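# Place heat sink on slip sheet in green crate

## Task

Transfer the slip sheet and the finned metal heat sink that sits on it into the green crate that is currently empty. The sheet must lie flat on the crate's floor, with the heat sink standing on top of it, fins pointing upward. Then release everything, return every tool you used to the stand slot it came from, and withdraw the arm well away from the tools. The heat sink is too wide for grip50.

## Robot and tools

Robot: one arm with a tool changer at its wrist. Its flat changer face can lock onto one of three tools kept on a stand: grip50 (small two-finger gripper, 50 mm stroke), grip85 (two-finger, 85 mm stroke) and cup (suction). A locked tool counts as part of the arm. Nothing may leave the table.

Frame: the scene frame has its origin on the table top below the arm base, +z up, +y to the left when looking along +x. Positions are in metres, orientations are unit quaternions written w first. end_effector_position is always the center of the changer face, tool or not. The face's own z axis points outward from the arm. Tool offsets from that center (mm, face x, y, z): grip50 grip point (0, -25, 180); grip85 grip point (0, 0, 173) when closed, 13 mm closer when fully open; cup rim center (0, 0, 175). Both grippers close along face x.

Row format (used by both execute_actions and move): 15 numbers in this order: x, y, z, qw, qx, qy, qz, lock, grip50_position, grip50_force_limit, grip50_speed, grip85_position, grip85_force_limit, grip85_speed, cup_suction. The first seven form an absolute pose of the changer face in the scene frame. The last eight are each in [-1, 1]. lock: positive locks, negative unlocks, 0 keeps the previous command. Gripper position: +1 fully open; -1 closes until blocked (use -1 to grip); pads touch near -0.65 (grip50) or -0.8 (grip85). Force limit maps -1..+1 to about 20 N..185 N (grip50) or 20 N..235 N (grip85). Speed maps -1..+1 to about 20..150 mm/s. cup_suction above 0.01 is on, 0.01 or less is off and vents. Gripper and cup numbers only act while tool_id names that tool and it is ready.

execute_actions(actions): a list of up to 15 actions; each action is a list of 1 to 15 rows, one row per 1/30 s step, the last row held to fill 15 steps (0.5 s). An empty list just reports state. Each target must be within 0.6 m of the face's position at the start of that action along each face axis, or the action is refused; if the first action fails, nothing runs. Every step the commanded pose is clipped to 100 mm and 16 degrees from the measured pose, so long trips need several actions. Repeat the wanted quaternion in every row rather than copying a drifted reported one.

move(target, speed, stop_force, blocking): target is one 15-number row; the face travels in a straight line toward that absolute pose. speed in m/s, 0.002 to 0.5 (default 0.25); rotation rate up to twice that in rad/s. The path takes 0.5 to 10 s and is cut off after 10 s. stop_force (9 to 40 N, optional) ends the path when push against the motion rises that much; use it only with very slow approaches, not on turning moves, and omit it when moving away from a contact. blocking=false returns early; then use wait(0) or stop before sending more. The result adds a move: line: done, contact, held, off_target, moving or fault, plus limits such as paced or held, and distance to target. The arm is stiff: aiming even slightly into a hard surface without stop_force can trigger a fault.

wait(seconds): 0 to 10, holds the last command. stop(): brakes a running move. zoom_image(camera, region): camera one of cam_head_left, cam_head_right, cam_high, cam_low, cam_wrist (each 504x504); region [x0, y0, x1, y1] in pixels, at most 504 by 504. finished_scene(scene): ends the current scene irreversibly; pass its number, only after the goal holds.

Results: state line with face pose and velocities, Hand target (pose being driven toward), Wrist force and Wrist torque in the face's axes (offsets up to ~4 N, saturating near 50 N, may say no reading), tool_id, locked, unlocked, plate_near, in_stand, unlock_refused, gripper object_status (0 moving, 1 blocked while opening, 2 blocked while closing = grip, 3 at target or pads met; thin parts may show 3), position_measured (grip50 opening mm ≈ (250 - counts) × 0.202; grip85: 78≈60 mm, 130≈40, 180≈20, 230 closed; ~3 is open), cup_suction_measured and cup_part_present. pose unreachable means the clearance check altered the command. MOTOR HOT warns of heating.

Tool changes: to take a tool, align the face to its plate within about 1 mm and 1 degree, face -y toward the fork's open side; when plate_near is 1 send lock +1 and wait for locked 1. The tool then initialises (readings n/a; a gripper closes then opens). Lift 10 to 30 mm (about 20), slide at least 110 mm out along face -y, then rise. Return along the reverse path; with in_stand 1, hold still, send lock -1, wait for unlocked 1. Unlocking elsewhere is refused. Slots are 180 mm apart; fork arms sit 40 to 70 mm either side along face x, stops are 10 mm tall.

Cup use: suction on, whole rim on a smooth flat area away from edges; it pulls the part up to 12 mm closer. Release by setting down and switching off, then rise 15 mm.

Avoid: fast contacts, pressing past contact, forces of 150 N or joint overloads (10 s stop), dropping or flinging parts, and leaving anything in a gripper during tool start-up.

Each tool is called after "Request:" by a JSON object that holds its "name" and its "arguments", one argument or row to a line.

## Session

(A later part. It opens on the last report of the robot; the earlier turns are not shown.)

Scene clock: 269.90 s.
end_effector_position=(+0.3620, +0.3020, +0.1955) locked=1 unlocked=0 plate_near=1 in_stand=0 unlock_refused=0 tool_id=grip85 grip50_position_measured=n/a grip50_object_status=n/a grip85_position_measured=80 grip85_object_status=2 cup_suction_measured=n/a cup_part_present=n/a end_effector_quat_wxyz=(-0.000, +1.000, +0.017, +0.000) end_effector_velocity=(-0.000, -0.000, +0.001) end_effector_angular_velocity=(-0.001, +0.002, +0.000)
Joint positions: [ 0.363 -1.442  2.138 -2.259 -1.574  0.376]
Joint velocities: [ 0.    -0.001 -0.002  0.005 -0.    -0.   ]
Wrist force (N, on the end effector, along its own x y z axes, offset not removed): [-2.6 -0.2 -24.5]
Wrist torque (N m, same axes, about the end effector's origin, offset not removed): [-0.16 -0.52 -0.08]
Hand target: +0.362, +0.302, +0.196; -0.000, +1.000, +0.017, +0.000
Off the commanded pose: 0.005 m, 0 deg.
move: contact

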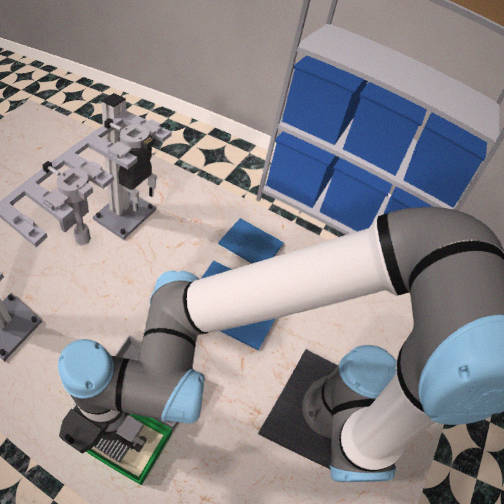

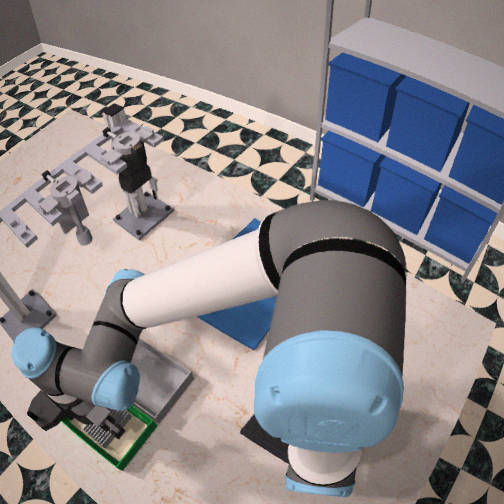

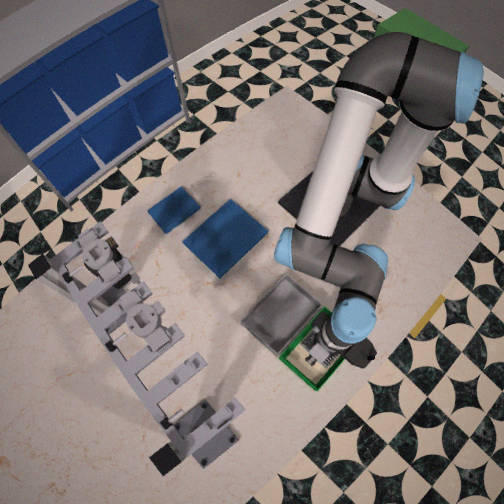

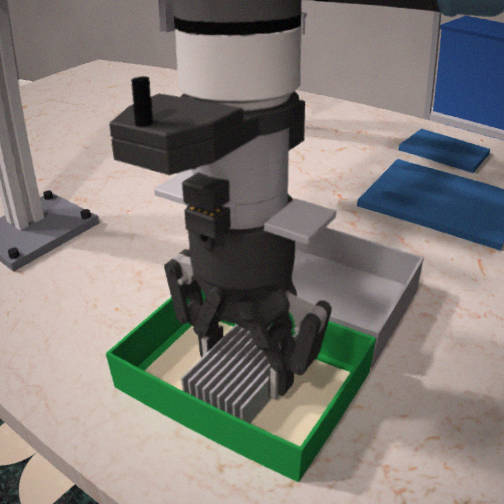

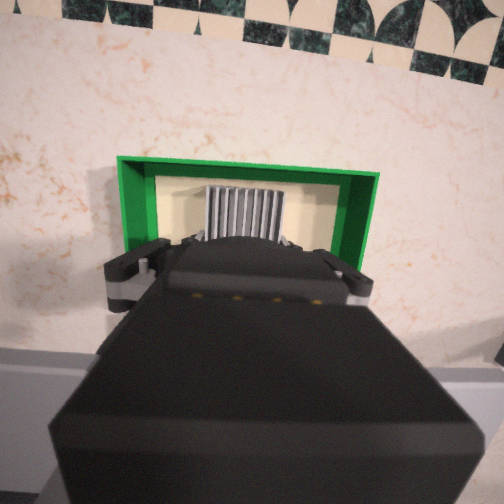

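Request:
{"name": "move", "arguments": {
  "target": [0.362,0.302,0.1958,0,0.9998,0.0175,0,0,0,0,0,0.75,-0.4,0,-1],
  "speed": 0.01
}}

Request:
{"name": "move", "arguments": {
  "target": [0.362,0.302,0.255,0,0.9998,0.0175,0,0,0,0,0,0.75,-0.4,0,-1],
  "speed": 0.06
}}

Request:
{"name": "move", "arguments": {
  "target": [0.525,0.215,0.38,0,0.7290,0.6845,0,0,0,0,0,0.75,-0.4,0,-1],
  "speed": 0.25
}}

Request:
{"name": "move", "arguments": {
  "target": [0.6511,0.2071,0.38,0,0.7290,0.6845,0,0,0,0,0,0.75,-0.4,0,-1],
  "speed": 0.08
}}

Request:
{"name": "move", "arguments": {
  "target": [0.6511,0.2071,0.3602,0,0.7290,0.6845,0,0,0,0,0,0.75,-0.4,0,-1],
  "speed": 0.01,
  "stop_force": 15
}}

Request:
{"name": "execute_actions", "arguments": {
  "actions": [
    [[0.6511,0.2071,0.3600,0,0.7290,0.6845,0,-1,0,0,0,0.75,-0.4,0,-1]],
    [[0.6511,0.2071,0.3600,0,0.7290,0.6845,0,-1,0,0,0,0.75,-0.4,0,-1]],
    [[0.6511,0.2071,0.3600,0,0.7290,0.6845,0,-1,0,0,0,0.75,-0.4,0,-1]]
  ]
}}

Scene clock: 278.70 s.
end_effector_position=(+0.3620, +0.3020, +0.1958) locked=1 unlocked=0 plate_near=1 in_stand=0 unlock_refused=0 tool_id=grip85 grip50_position_measured=n/a grip50_object_status=n/a grip85_position_measured=35 grip85_object_status=3 cup_suction_measured=n/a cup_part_present=n/a end_effector_quat_wxyz=(-0.000, +1.000, +0.017, +0.000) end_effector_velocity=(-0.000, +0.000, -0.000) end_effector_angular_velocity=(+0.000, +0.000, -0.000)
Joint positions: [ 0.363 -1.443  2.138 -2.258 -1.574  0.376]
Joint velocities: [ 0.  0. -0.  0.  0.  0.]
Wrist force (N, on the end effector, along its own x y z axes, offset not removed): [-0.4 0.2 -1.9]
Wrist torque (N m, same axes, about the end effector's origin, offset not removed): [0.05 0.12 -0.23]
Hand target: +0.362, +0.302, +0.196; -0.000, +1.000, +0.018, +0.000
Off the commanded pose: 0.000 m, 0 deg.
move: done

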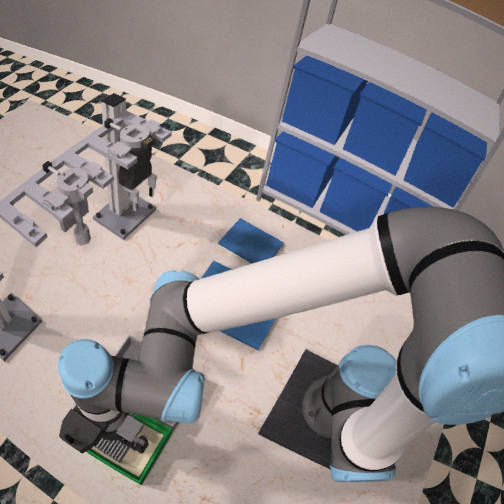

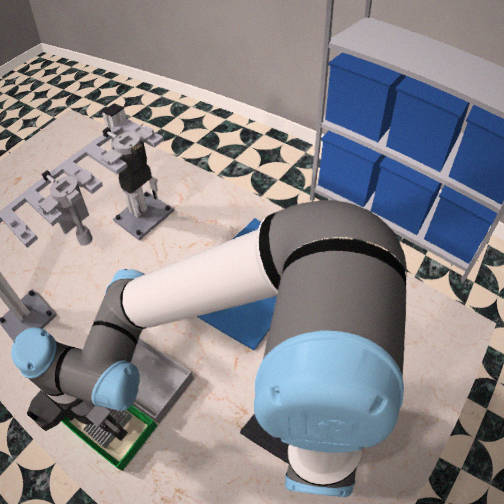

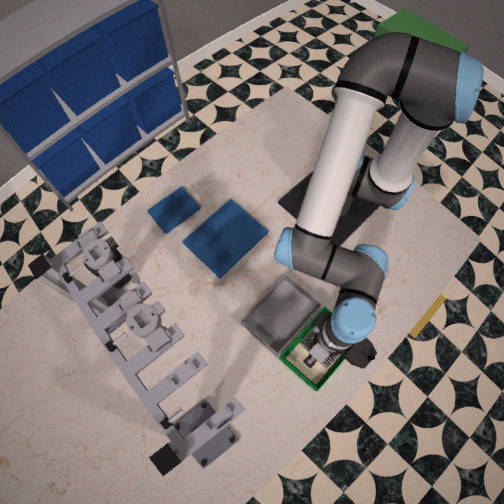

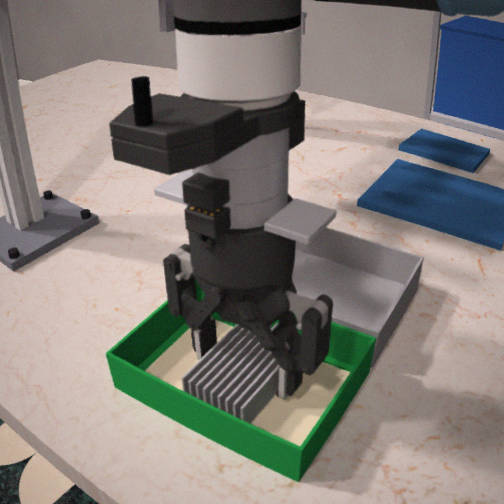

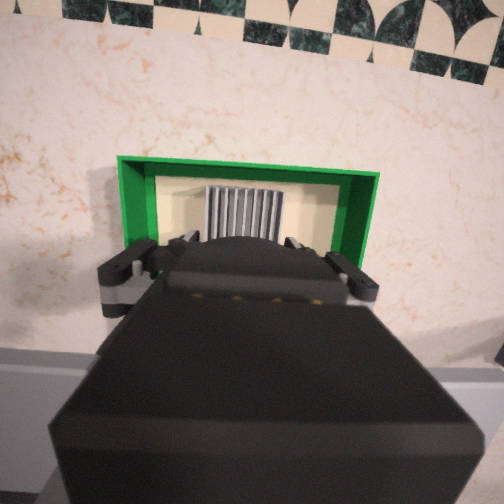

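Scene clock: 280.10 s.
end_effector_position=(+0.3621, +0.3021, +0.2548) locked=1 unlocked=0 plate_near=1 in_stand=0 unlock_refused=0 tool_id=grip85 grip50_position_measured=n/a grip50_object_status=n/a grip85_position_measured=35 grip85_object_status=3 cup_suction_measured=n/a cup_part_present=n/a end_effector_quat_wxyz=(+0.000, +1.000, +0.018, +0.000) end_effector_velocity=(+0.000, -0.000, +0.002) end_effector_angular_velocity=(-0.001, -0.000, +0.000)
Joint positions: [ 0.364 -1.533  2.054 -2.084 -1.574  0.377]
Joint velocities: [ 0.    -0.002 -0.003  0.006 -0.001 -0.   ]
Wrist force (N, on the end effector, along its own x y z axes, offset not removed): [-0.6 -1.3 0.1]
Wrist torque (N m, same axes, about the end effector's origin, offset not removed): [0.00 0.01 -0.21]
Hand target: +0.362, +0.302, +0.255; -0.000, +1.000, +0.018, +0.000
Off the commanded pose: 0.000 m, 0 deg.
move: done

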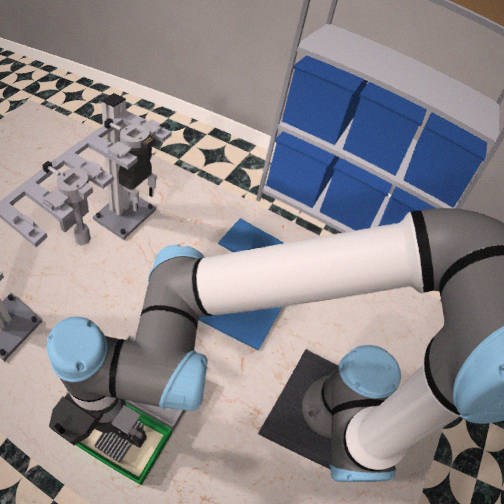

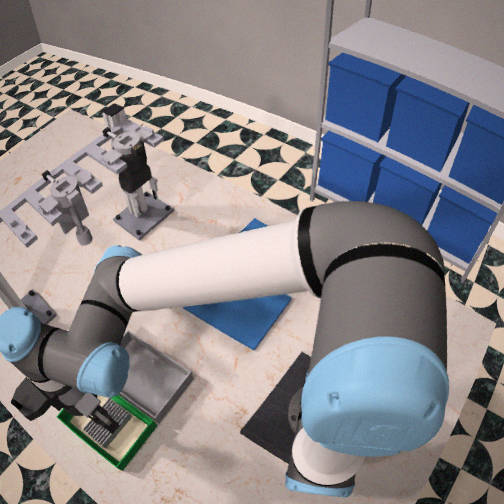

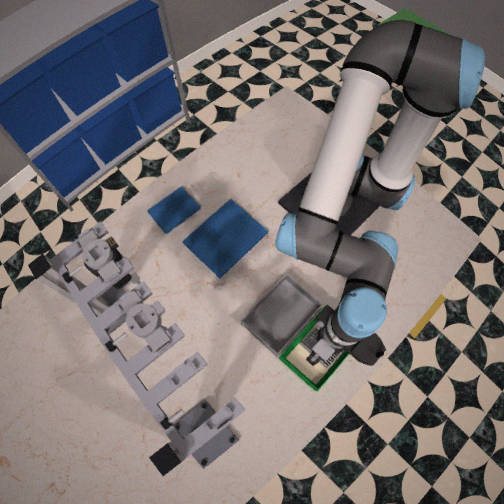

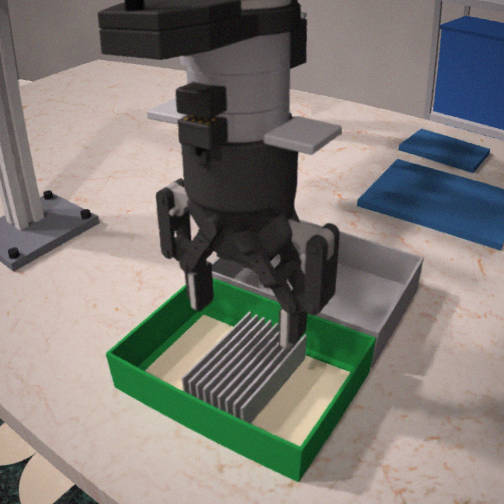

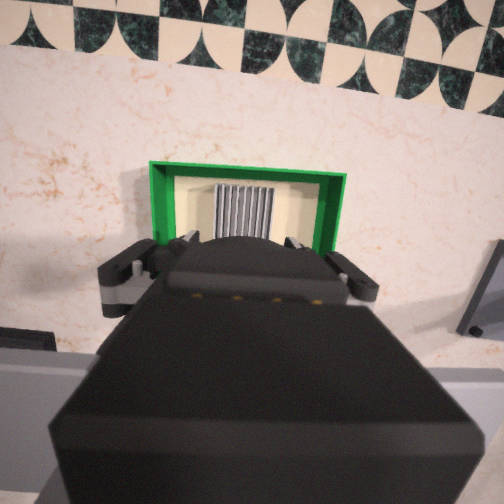

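Scene clock: 283.57 s.
end_effector_position=(+0.5251, +0.2151, +0.3798) locked=1 unlocked=0 plate_near=1 in_stand=0 unlock_refused=0 tool_id=grip85 grip50_position_measured=n/a grip50_object_status=n/a grip85_position_measured=35 grip85_object_status=3 cup_suction_measured=n/a cup_part_present=n/a end_effector_quat_wxyz=(-0.000, +0.729, +0.684, +0.000) end_effector_velocity=(+0.001, -0.000, +0.001) end_effector_angular_velocity=(+0.000, +0.001, +0.010)
Joint positions: [ 0.109 -1.406  1.574 -1.731 -1.576 -1.35 ]
Joint velocities: [-0.001  0.002 -0.004  0.004  0.    -0.011]
Wrist force (N, on the end effector, along its own x y z axes, offset not removed): [-1.5 -0.4 -2.1]
Wrist torque (N m, same axes, about the end effector's origin, offset not removed): [-0.01 0.19 -0.17]
Hand target: +0.525, +0.215, +0.380; -0.000, +0.729, +0.685, +0.000
Off the commanded pose: 0.000 m, 0 deg.
move: done

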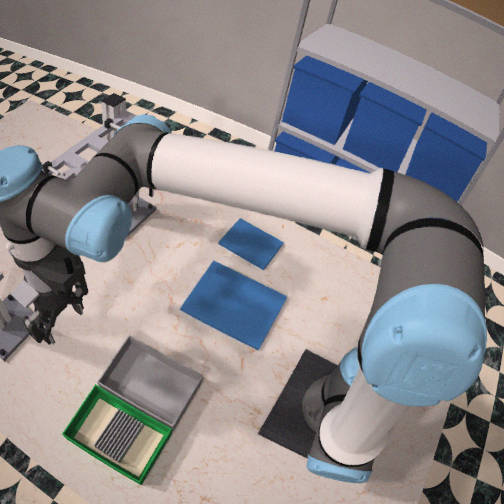

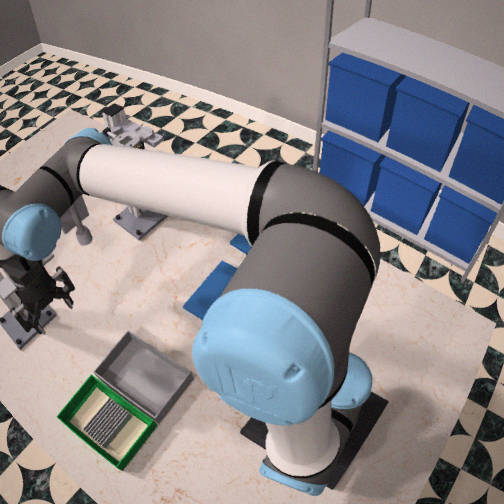

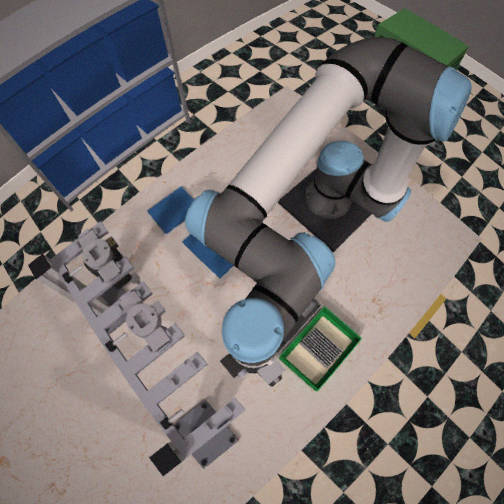

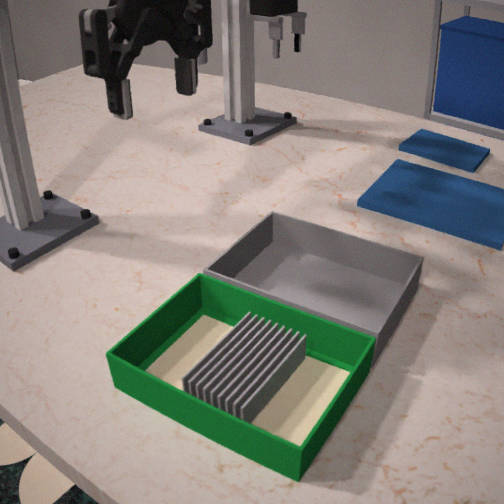

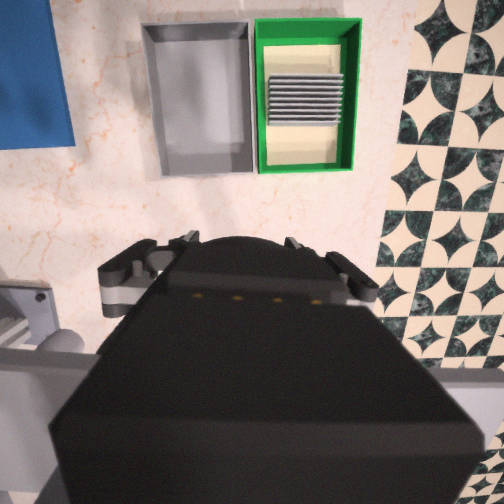

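Scene clock: 285.60 s.
end_effector_position=(+0.6510, +0.2071, +0.3799) locked=1 unlocked=0 plate_near=1 in_stand=0 unlock_refused=0 tool_id=grip85 grip50_position_measured=n/a grip50_object_status=n/a grip85_position_measured=35 grip85_object_status=3 cup_suction_measured=n/a cup_part_present=n/a end_effector_quat_wxyz=(-0.000, +0.729, +0.685, +0.000) end_effector_velocity=(+0.002, +0.000, +0.000) end_effector_angular_velocity=(+0.000, +0.001, -0.000)
Joint positions: [ 0.068 -1.125  1.202 -1.641 -1.576 -1.392]
Joint velocities: [-0.     0.005 -0.008  0.004  0.    -0.   ]
Wrist force (N, on the end effector, along its own x y z axes, offset not removed): [-1.0 -0.1 -1.9]
Wrist torque (N m, same axes, about the end effector's origin, offset not removed): [0.00 0.09 -0.14]
Hand target: +0.651, +0.207, +0.380; -0.000, +0.729, +0.685, +0.000
Off the commanded pose: 0.000 m, 0 deg.
move: done

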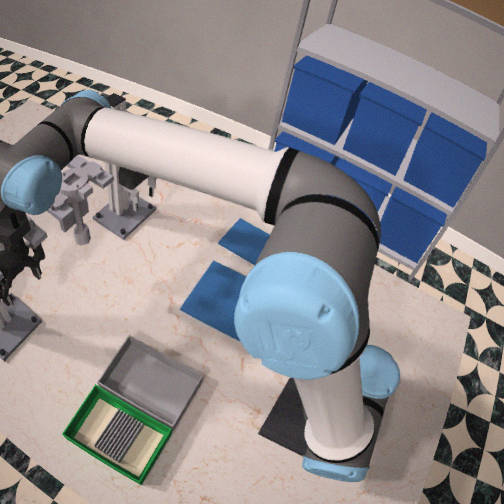

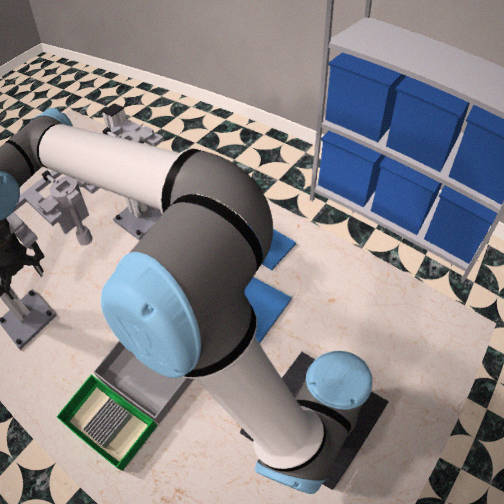

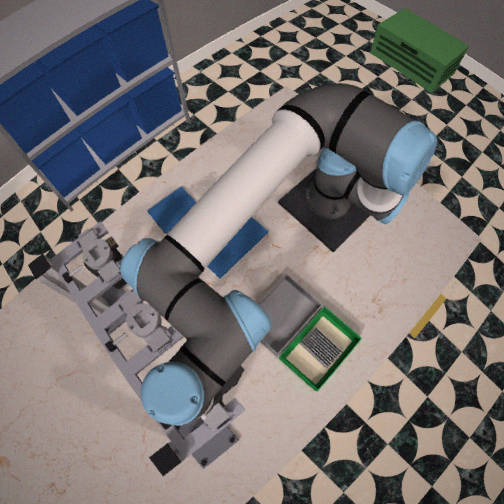

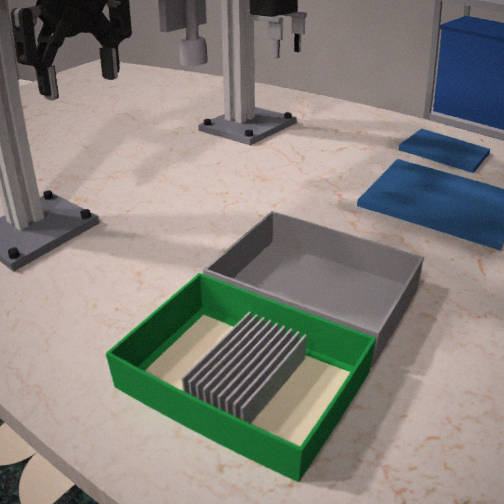

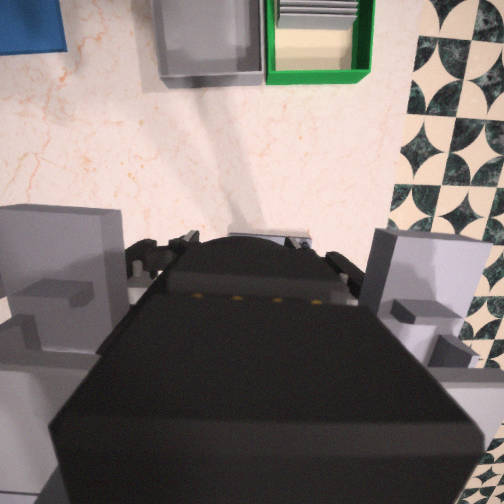

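Scene clock: 287.80 s.
end_effector_position=(+0.6511, +0.2071, +0.3604) locked=1 unlocked=0 plate_near=1 in_stand=1 unlock_refused=0 tool_id=grip85 grip50_position_measured=n/a grip50_object_status=n/a grip85_position_measured=35 grip85_object_status=3 cup_suction_measured=n/a cup_part_present=n/a end_effector_quat_wxyz=(-0.000, +0.729, +0.685, -0.000) end_effector_velocity=(-0.000, -0.000, -0.002) end_effector_angular_velocity=(-0.001, +0.000, +0.000)
Joint positions: [ 0.068 -1.12   1.245 -1.689 -1.576 -1.392]
Joint velocities: [-0.     0.001  0.004 -0.004 -0.001 -0.   ]
Wrist force (N, on the end effector, along its own x y z axes, offset not removed): [1.1 2.0 -2.0]
Wrist torque (N m, same axes, about the end effector's origin, offset not removed): [0.17 -0.12 -0.18]
Hand target: +0.651, +0.207, +0.360; -0.000, +0.729, +0.685, -0.000
Off the commanded pose: 0.000 m, 0 deg.
move: done

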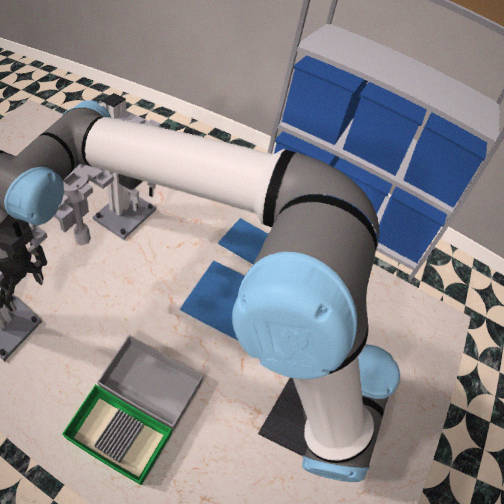

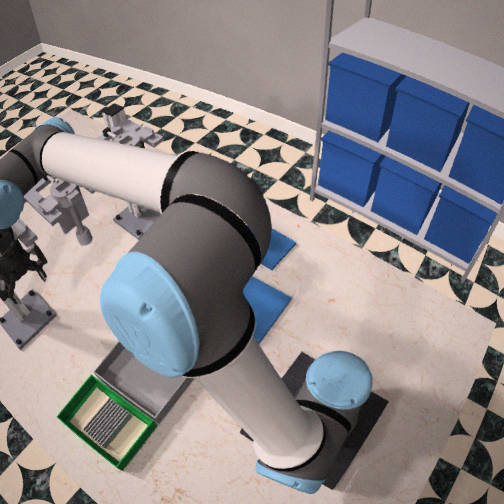

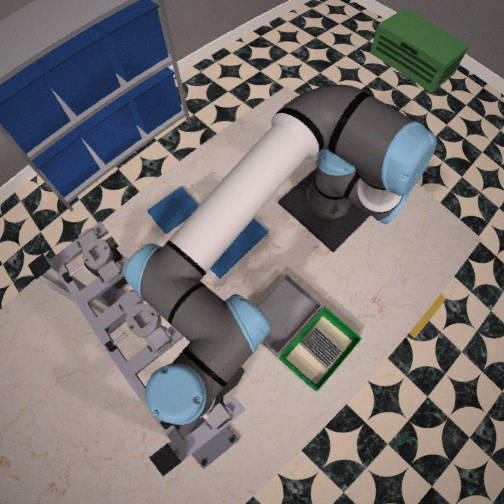

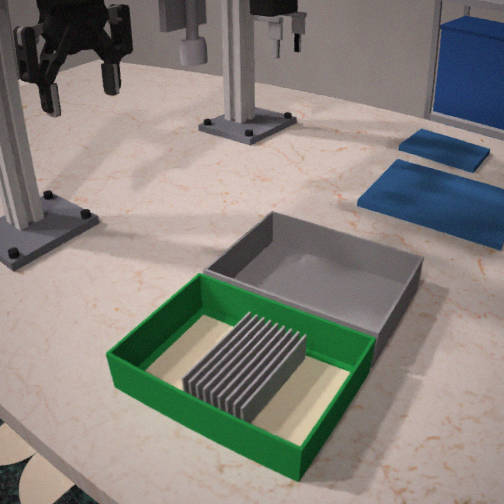

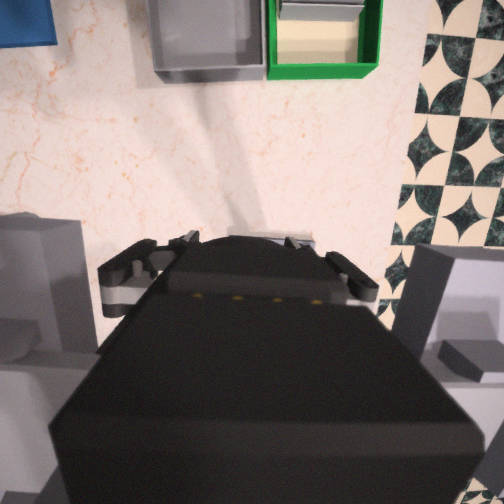

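Scene clock: 289.30 s.
end_effector_position=(+0.6511, +0.2071, +0.3600) locked=0 unlocked=1 plate_near=1 in_stand=1 unlock_refused=0 tool_id=none grip50_position_measured=n/a grip50_object_status=n/a grip85_position_measured=n/a grip85_object_status=n/a cup_suction_measured=n/a cup_part_present=n/a end_effector_quat_wxyz=(+0.000, +0.729, +0.685, +0.000) end_effector_velocity=(+0.000, -0.000, -0.000) end_effector_angular_velocity=(-0.000, +0.000, -0.001)
Joint positions: [ 0.068 -1.12   1.245 -1.69  -1.576 -1.392]
Joint velocities: [ 0.     0.    -0.    -0.    -0.     0.001]
Wrist force (N, on the end effector, along its own x y z axes, offset not removed): [-2.5 0.9 -3.6]
Wrist torque (N m, same axes, about the end effector's origin, offset not removed): [0.00 0.16 -0.30]
Hand target: +0.651, +0.207, +0.360; +0.000, +0.729, +0.685, -0.000
Off the commanded pose: 0.000 m, 0 deg.

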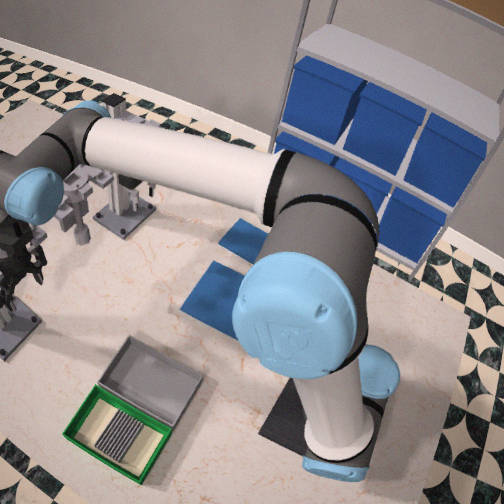

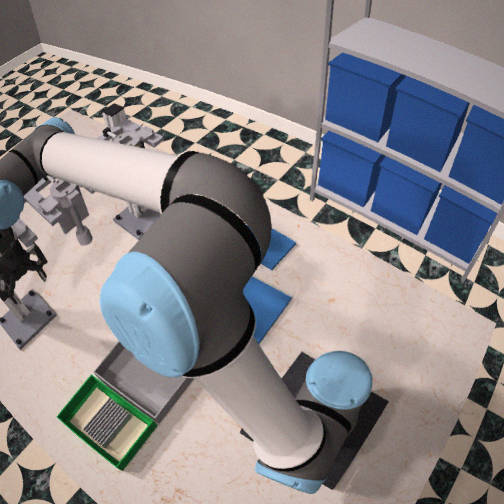

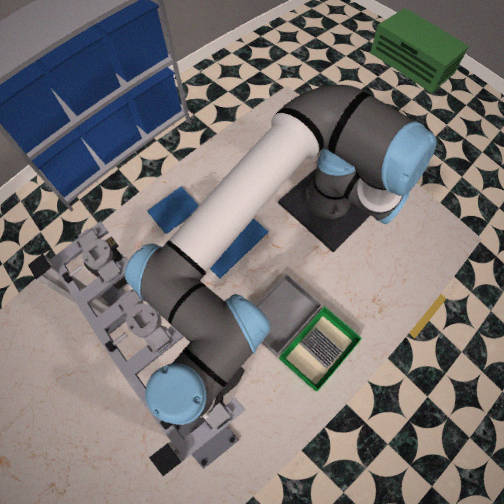

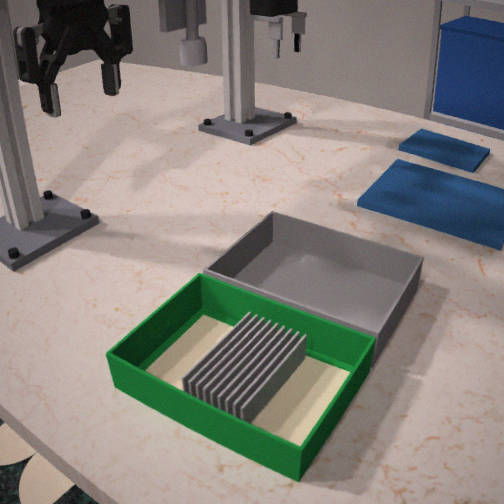

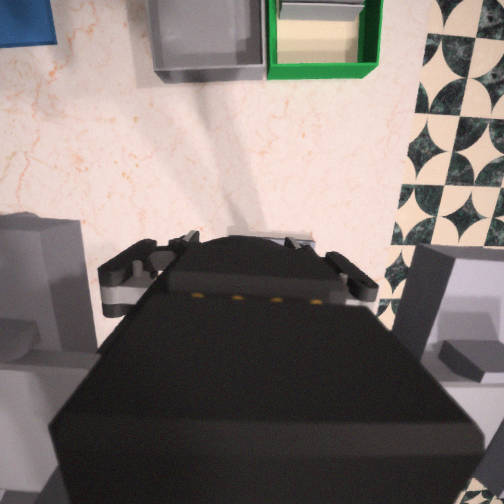

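Request:
{"name": "move", "arguments": {
  "target": [0.6511,0.2071,0.388,0,0.7290,0.6845,0,0,1,0,0,1,0,0,0],
  "speed": 0.04
}}

Request:
{"name": "move", "arguments": {
  "target": [0.40,0.25,0.45,0,0.7290,0.6845,0,0,1,0,0,1,0,0,0],
  "speed": 0.2
}}

Scene clock: 296.50 s.
end_effector_position=(+0.6512, +0.2071, +0.3878) locked=0 unlocked=1 plate_near=0 in_stand=0 unlock_refused=0 tool_id=none grip50_position_measured=n/a grip50_object_status=n/a grip85_position_measured=n/a grip85_object_status=n/a cup_suction_measured=n/a cup_part_present=n/a end_effector_quat_wxyz=(+0.000, +0.729, +0.685, +0.000) end_effector_velocity=(+0.000, +0.000, +0.002) end_effector_angular_velocity=(+0.000, +0.000, +0.000)
Joint positions: [ 0.068 -1.125  1.183 -1.621 -1.576 -1.392]
Joint velocities: [ 0.     0.    -0.005  0.005  0.    -0.   ]
Wrist force (N, on the end effector, along its own x y z axes, offset not removed): [0.3 0.1 -1.8]
Wrist torque (N m, same axes, about the end effector's origin, offset not removed): [-0.03 -0.03 -0.10]
Hand target: +0.651, +0.207, +0.388; +0.000, +0.729, +0.685, +0.000
Off the commanded pose: 0.000 m, 0 deg.
move: done

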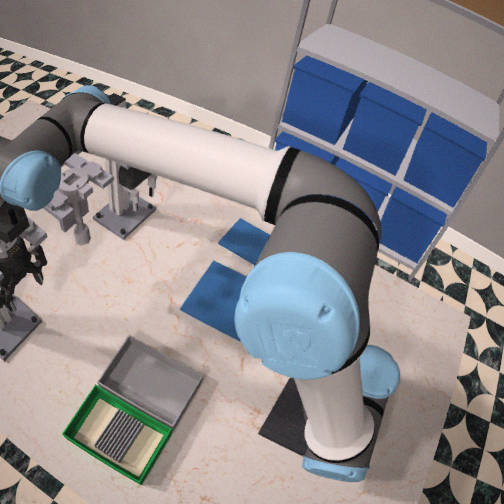

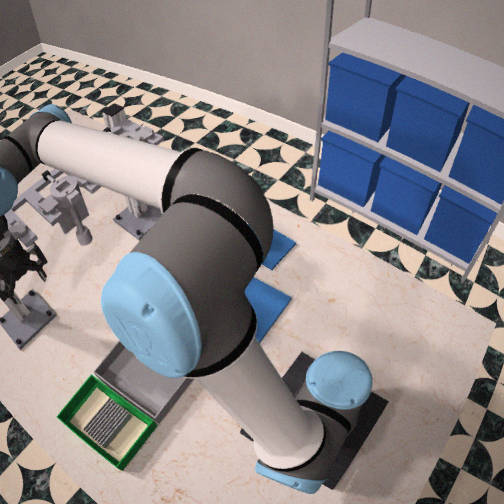

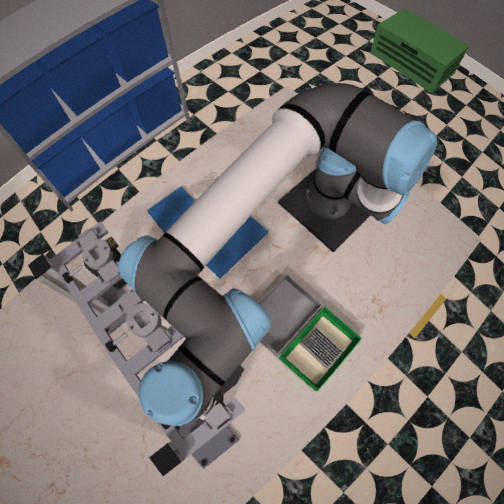

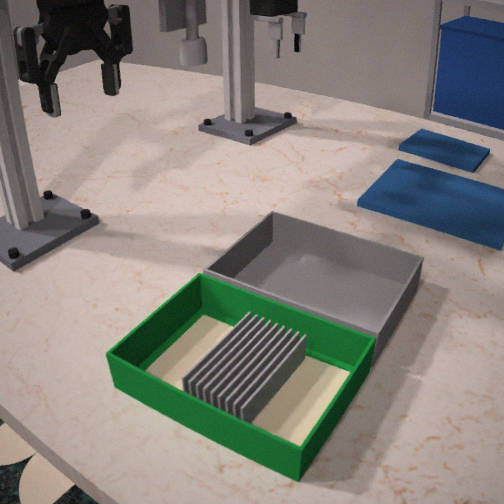

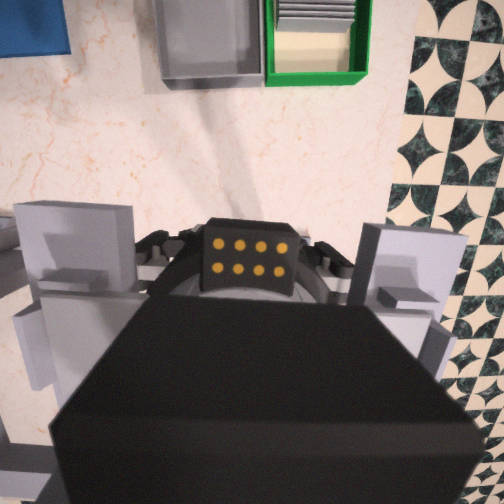

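Scene clock: 298.37 s.
end_effector_position=(+0.4003, +0.2501, +0.4501) locked=0 unlocked=1 plate_near=0 in_stand=0 unlock_refused=0 tool_id=none grip50_position_measured=n/a grip50_object_status=n/a grip85_position_measured=n/a grip85_object_status=n/a cup_suction_measured=n/a cup_part_present=n/a end_effector_quat_wxyz=(+0.000, +0.729, +0.685, -0.000) end_effector_velocity=(-0.002, +0.000, +0.001) end_effector_angular_velocity=(+0.000, +0.000, +0.000)
Joint positions: [ 0.23  -1.65   1.648 -1.56  -1.575 -1.23 ]
Joint velocities: [ 0.002 -0.004  0.002  0.002  0.     0.002]
Wrist force (N, on the end effector, along its own x y z axes, offset not removed): [0.3 -0.9 -2.5]
Wrist torque (N m, same axes, about the end effector's origin, offset not removed): [-0.05 0.04 -0.22]
Hand target: +0.400, +0.250, +0.450; +0.000, +0.729, +0.685, -0.000
Off the commanded pose: 0.000 m, 0 deg.
move: done

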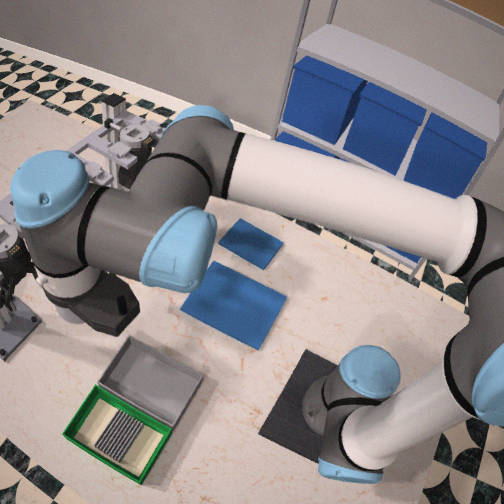

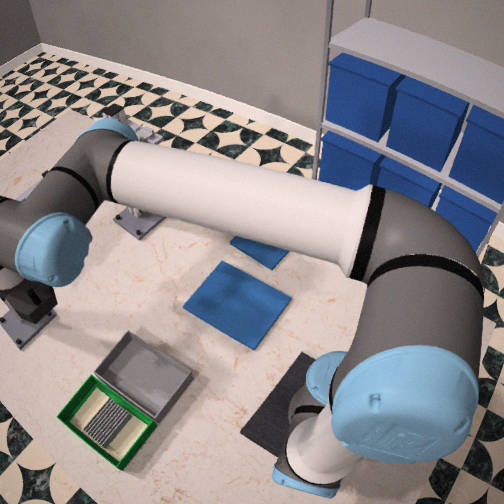

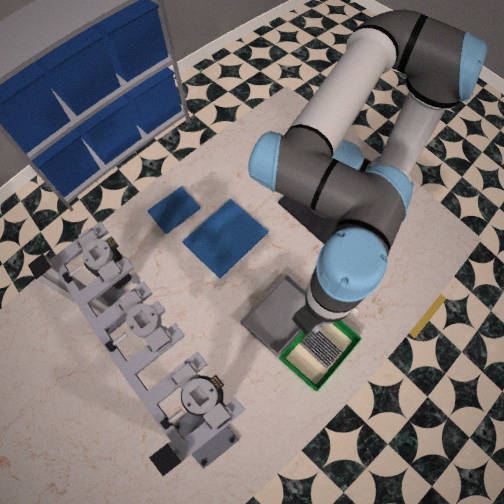

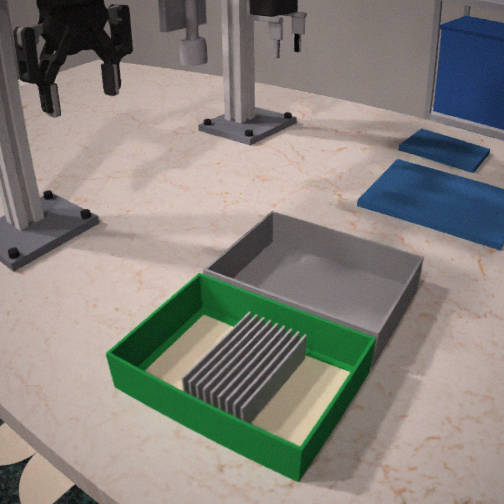

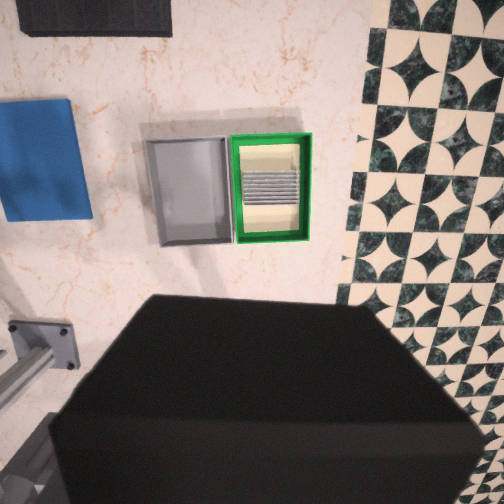

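Request:
{"name": "finished_scene", "arguments": {
  "scene": 2
}}

The scene is finished: the task was done.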